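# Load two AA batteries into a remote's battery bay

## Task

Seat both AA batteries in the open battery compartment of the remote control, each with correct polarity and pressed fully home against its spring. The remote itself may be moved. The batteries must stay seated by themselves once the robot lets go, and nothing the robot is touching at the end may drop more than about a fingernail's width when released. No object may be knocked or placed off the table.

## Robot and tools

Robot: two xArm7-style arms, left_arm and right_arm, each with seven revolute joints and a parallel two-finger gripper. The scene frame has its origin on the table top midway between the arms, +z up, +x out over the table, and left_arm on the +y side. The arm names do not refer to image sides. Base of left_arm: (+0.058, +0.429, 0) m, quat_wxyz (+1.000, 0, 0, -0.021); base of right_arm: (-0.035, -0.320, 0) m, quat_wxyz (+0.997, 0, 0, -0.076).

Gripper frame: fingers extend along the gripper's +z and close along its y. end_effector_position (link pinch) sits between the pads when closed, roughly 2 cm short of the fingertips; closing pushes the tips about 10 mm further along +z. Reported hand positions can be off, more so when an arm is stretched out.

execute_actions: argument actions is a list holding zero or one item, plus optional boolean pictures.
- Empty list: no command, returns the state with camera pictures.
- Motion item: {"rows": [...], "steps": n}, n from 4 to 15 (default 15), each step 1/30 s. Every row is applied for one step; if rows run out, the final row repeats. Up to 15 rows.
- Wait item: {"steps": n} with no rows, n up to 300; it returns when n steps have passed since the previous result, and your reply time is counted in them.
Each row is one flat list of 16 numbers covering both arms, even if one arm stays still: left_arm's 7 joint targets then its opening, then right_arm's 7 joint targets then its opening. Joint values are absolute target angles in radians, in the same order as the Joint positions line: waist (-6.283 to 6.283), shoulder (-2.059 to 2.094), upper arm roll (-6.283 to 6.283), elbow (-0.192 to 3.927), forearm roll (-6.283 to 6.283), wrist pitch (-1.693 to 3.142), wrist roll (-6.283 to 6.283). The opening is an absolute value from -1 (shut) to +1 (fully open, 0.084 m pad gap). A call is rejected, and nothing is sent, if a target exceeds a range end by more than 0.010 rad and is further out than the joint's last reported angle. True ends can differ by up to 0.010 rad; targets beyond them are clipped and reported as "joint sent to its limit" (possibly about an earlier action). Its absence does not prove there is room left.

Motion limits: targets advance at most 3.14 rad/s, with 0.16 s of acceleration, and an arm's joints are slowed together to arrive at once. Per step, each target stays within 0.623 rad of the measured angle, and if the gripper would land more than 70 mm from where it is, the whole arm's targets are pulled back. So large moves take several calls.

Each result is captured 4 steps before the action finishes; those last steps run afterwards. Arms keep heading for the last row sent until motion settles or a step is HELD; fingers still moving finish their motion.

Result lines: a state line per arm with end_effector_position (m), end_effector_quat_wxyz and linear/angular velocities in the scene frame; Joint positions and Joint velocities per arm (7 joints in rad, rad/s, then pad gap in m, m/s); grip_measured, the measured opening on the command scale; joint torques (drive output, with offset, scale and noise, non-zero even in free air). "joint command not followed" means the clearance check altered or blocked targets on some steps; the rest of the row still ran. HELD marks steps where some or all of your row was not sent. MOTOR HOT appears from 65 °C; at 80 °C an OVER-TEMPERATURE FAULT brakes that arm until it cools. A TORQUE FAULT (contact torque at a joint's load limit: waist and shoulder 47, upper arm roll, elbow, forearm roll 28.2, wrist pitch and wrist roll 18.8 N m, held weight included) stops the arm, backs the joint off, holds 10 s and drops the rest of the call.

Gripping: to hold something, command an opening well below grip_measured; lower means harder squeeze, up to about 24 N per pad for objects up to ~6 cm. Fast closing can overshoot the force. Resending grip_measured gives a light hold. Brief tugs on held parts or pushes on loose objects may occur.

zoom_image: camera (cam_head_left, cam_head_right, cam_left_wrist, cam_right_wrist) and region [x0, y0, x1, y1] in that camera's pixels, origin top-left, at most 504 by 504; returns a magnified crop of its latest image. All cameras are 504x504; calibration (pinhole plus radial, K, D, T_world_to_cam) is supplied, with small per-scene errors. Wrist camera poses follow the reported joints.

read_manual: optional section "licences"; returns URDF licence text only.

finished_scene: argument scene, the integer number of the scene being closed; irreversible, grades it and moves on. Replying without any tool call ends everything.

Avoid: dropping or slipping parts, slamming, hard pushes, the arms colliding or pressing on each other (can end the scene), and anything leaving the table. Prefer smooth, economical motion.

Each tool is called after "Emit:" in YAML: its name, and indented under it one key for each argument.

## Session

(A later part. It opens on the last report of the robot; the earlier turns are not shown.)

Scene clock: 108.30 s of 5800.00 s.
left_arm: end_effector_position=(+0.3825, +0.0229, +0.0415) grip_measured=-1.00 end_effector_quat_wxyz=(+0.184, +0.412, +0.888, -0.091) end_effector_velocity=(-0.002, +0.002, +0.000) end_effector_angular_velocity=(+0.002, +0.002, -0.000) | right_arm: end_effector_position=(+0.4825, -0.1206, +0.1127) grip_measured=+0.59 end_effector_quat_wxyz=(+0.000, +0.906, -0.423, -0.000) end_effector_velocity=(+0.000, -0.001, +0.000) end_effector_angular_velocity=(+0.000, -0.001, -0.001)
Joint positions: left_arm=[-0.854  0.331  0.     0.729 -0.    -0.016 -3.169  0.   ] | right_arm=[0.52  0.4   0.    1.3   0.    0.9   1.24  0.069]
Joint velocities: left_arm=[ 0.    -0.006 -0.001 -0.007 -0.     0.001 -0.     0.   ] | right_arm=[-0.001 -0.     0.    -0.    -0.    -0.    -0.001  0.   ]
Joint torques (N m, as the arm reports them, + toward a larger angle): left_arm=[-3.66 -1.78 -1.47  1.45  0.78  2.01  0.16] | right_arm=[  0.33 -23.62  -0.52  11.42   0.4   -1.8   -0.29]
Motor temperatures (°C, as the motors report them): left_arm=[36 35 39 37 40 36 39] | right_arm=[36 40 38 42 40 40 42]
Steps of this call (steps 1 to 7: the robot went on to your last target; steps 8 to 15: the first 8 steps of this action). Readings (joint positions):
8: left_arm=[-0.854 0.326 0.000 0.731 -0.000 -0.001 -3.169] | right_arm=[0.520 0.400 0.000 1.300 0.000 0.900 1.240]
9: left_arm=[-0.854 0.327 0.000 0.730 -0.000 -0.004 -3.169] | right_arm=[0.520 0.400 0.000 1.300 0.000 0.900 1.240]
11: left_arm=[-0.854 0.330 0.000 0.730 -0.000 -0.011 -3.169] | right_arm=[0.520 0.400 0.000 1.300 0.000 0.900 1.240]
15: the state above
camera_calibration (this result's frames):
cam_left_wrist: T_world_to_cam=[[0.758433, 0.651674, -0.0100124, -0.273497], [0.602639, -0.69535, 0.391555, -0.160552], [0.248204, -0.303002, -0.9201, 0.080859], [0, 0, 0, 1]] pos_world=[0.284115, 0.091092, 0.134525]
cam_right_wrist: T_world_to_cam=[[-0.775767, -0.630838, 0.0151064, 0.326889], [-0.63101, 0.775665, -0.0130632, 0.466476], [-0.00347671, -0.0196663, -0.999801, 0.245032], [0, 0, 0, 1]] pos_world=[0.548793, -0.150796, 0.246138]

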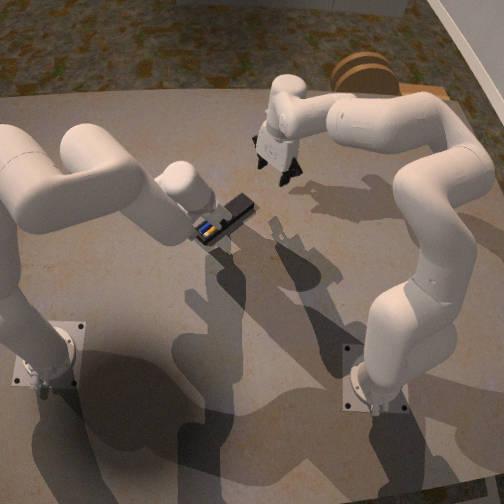

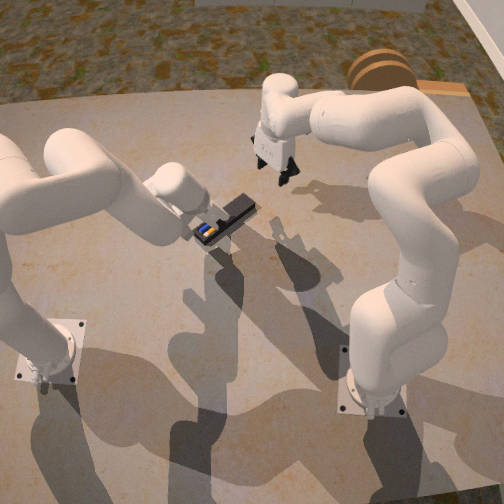

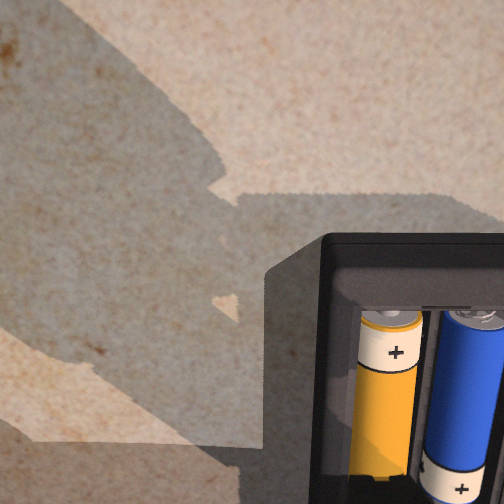

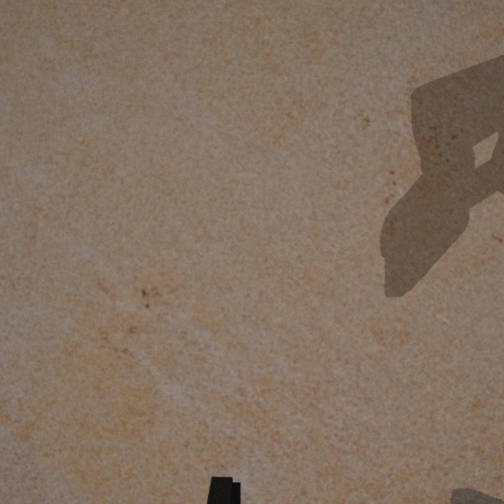

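Emit:
execute_actions:
  actions:
    - {"rows":[[-0.8545,0.29,0,0.727,0,0.037,-3.169,-1,0.52,0.40,0,1.30,0,0.90,1.24,0.6],[-0.8545,0.29,0,0.727,0,0.037,-3.169,-1,0.52,0.40,0,1.30,0,0.90,1.24,0.6],[-0.8545,0.2,0,0.72,0,0.12,-3.169,-1,0.52,0.40,0,1.30,0,0.90,1.24,0.6],[-0.8545,0.2,0,0.72,0,0.12,-3.169,-1,0.52,0.40,0,1.30,0,0.90,1.24,0.6],[-0.8545,0.1,0,0.715,0,0.215,-3.169,-1,0.52,0.40,0,1.30,0,0.90,1.24,0.6]],"steps":15}
  pictures: true

Scene clock: 108.83 s of 5800.00 s.
left_arm: end_effector_position=(+0.3772, +0.0279, +0.1191) grip_measured=-1.00 end_effector_quat_wxyz=(+0.181, +0.413, +0.888, -0.090) end_effector_velocity=(-0.023, +0.039, -0.052) end_effector_angular_velocity=(+0.124, +0.098, +0.012) | right_arm: end_effector_position=(+0.4825, -0.1206, +0.1127) grip_measured=+0.59 end_effector_quat_wxyz=(-0.000, +0.906, -0.423, -0.000) end_effector_velocity=(-0.000, +0.001, +0.000) end_effector_angular_velocity=(+0.001, +0.000, +0.000)
Joint positions: left_arm=[-0.855  0.098 -0.001  0.718  0.     0.213 -3.169  0.   ] | right_arm=[0.52  0.4   0.    1.3   0.    0.9   1.24  0.069]
Joint velocities: left_arm=[ 0.002  0.027  0.009 -0.062 -0.001  0.069  0.     0.   ] | right_arm=[ 0.001 -0.     0.    -0.     0.002 -0.    -0.     0.   ]
Joint torques (N m, as the arm reports them, + toward a larger angle): left_arm=[ -1.73 -10.83   0.42   7.91   0.59  -1.06   0.09] | right_arm=[  0.31 -23.55  -0.47  11.32   0.33  -1.69  -0.33]
Motor temperatures (°C, as the motors report them): left_arm=[36 35 39 37 40 36 39] | right_arm=[36 40 38 42 40 40 42]
Steps of this call (steps 1 to 4: the last 4 steps of your previous action; step 5: the robot went on to your last target; steps 6 to 16: the first 11 steps of this action). Readings (joint positions):
6: left_arm=[-0.854 0.330 0.000 0.728 -0.000 -0.014 -3.169] | right_arm=[0.520 0.400 0.000 1.300 0.000 0.900 1.240]
7: left_arm=[-0.854 0.325 0.000 0.728 -0.000 -0.006 -3.169] | right_arm=[0.520 0.400 0.000 1.300 -0.000 0.900 1.240]
9: left_arm=[-0.855 0.290 -0.001 0.717 0.000 0.048 -3.169] | right_arm=[0.520 0.400 0.000 1.300 -0.000 0.900 1.240]
13: left_arm=[-0.855 0.133 -0.001 0.710 0.000 0.190 -3.169] | right_arm=[0.520 0.400 0.000 1.300 -0.000 0.900 1.240]
16: the state above
camera_calibration (this result's frames):
cam_left_wrist: T_world_to_cam=[[0.759596, 0.65032, -0.0099458, -0.272426], [0.602818, -0.698206, 0.386159, -0.183595], [0.244182, -0.29932, -0.922379, 0.156785], [0, 0, 0, 1]] pos_world=[0.279324, 0.0959056, 0.212803]
cam_right_wrist: T_world_to_cam=[[-0.775778, -0.630826, 0.0150717, 0.326904], [-0.630996, 0.775676, -0.0130757, 0.466485], [-0.00344226, -0.019654, -0.999801, 0.245035], [0, 0, 0, 1]] pos_world=[0.548799, -0.150805, 0.246159]

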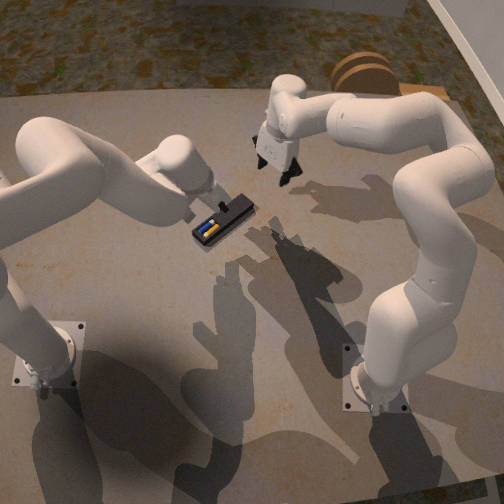

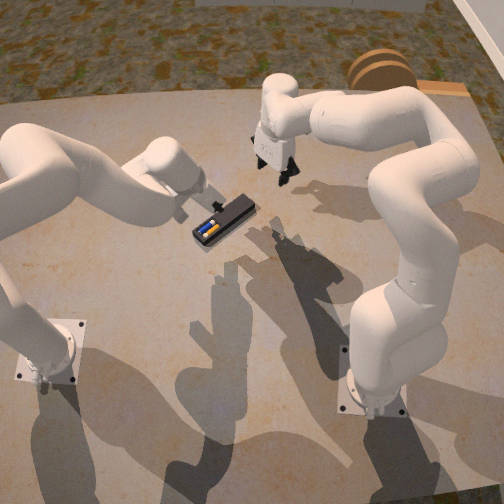

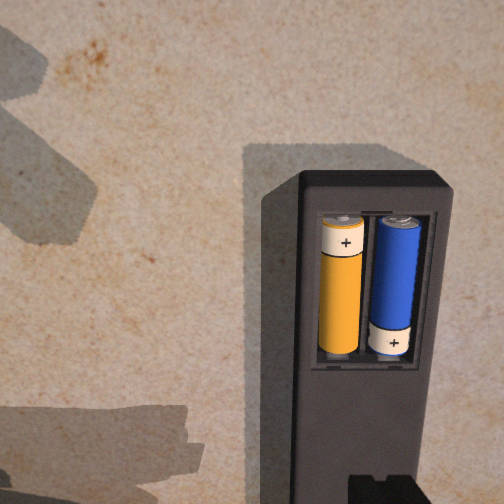

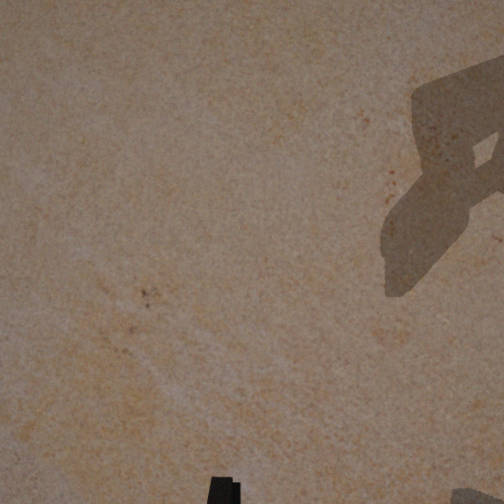

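Emit:
finished_scene:
  scene: 1

The scene is finished: the task was done.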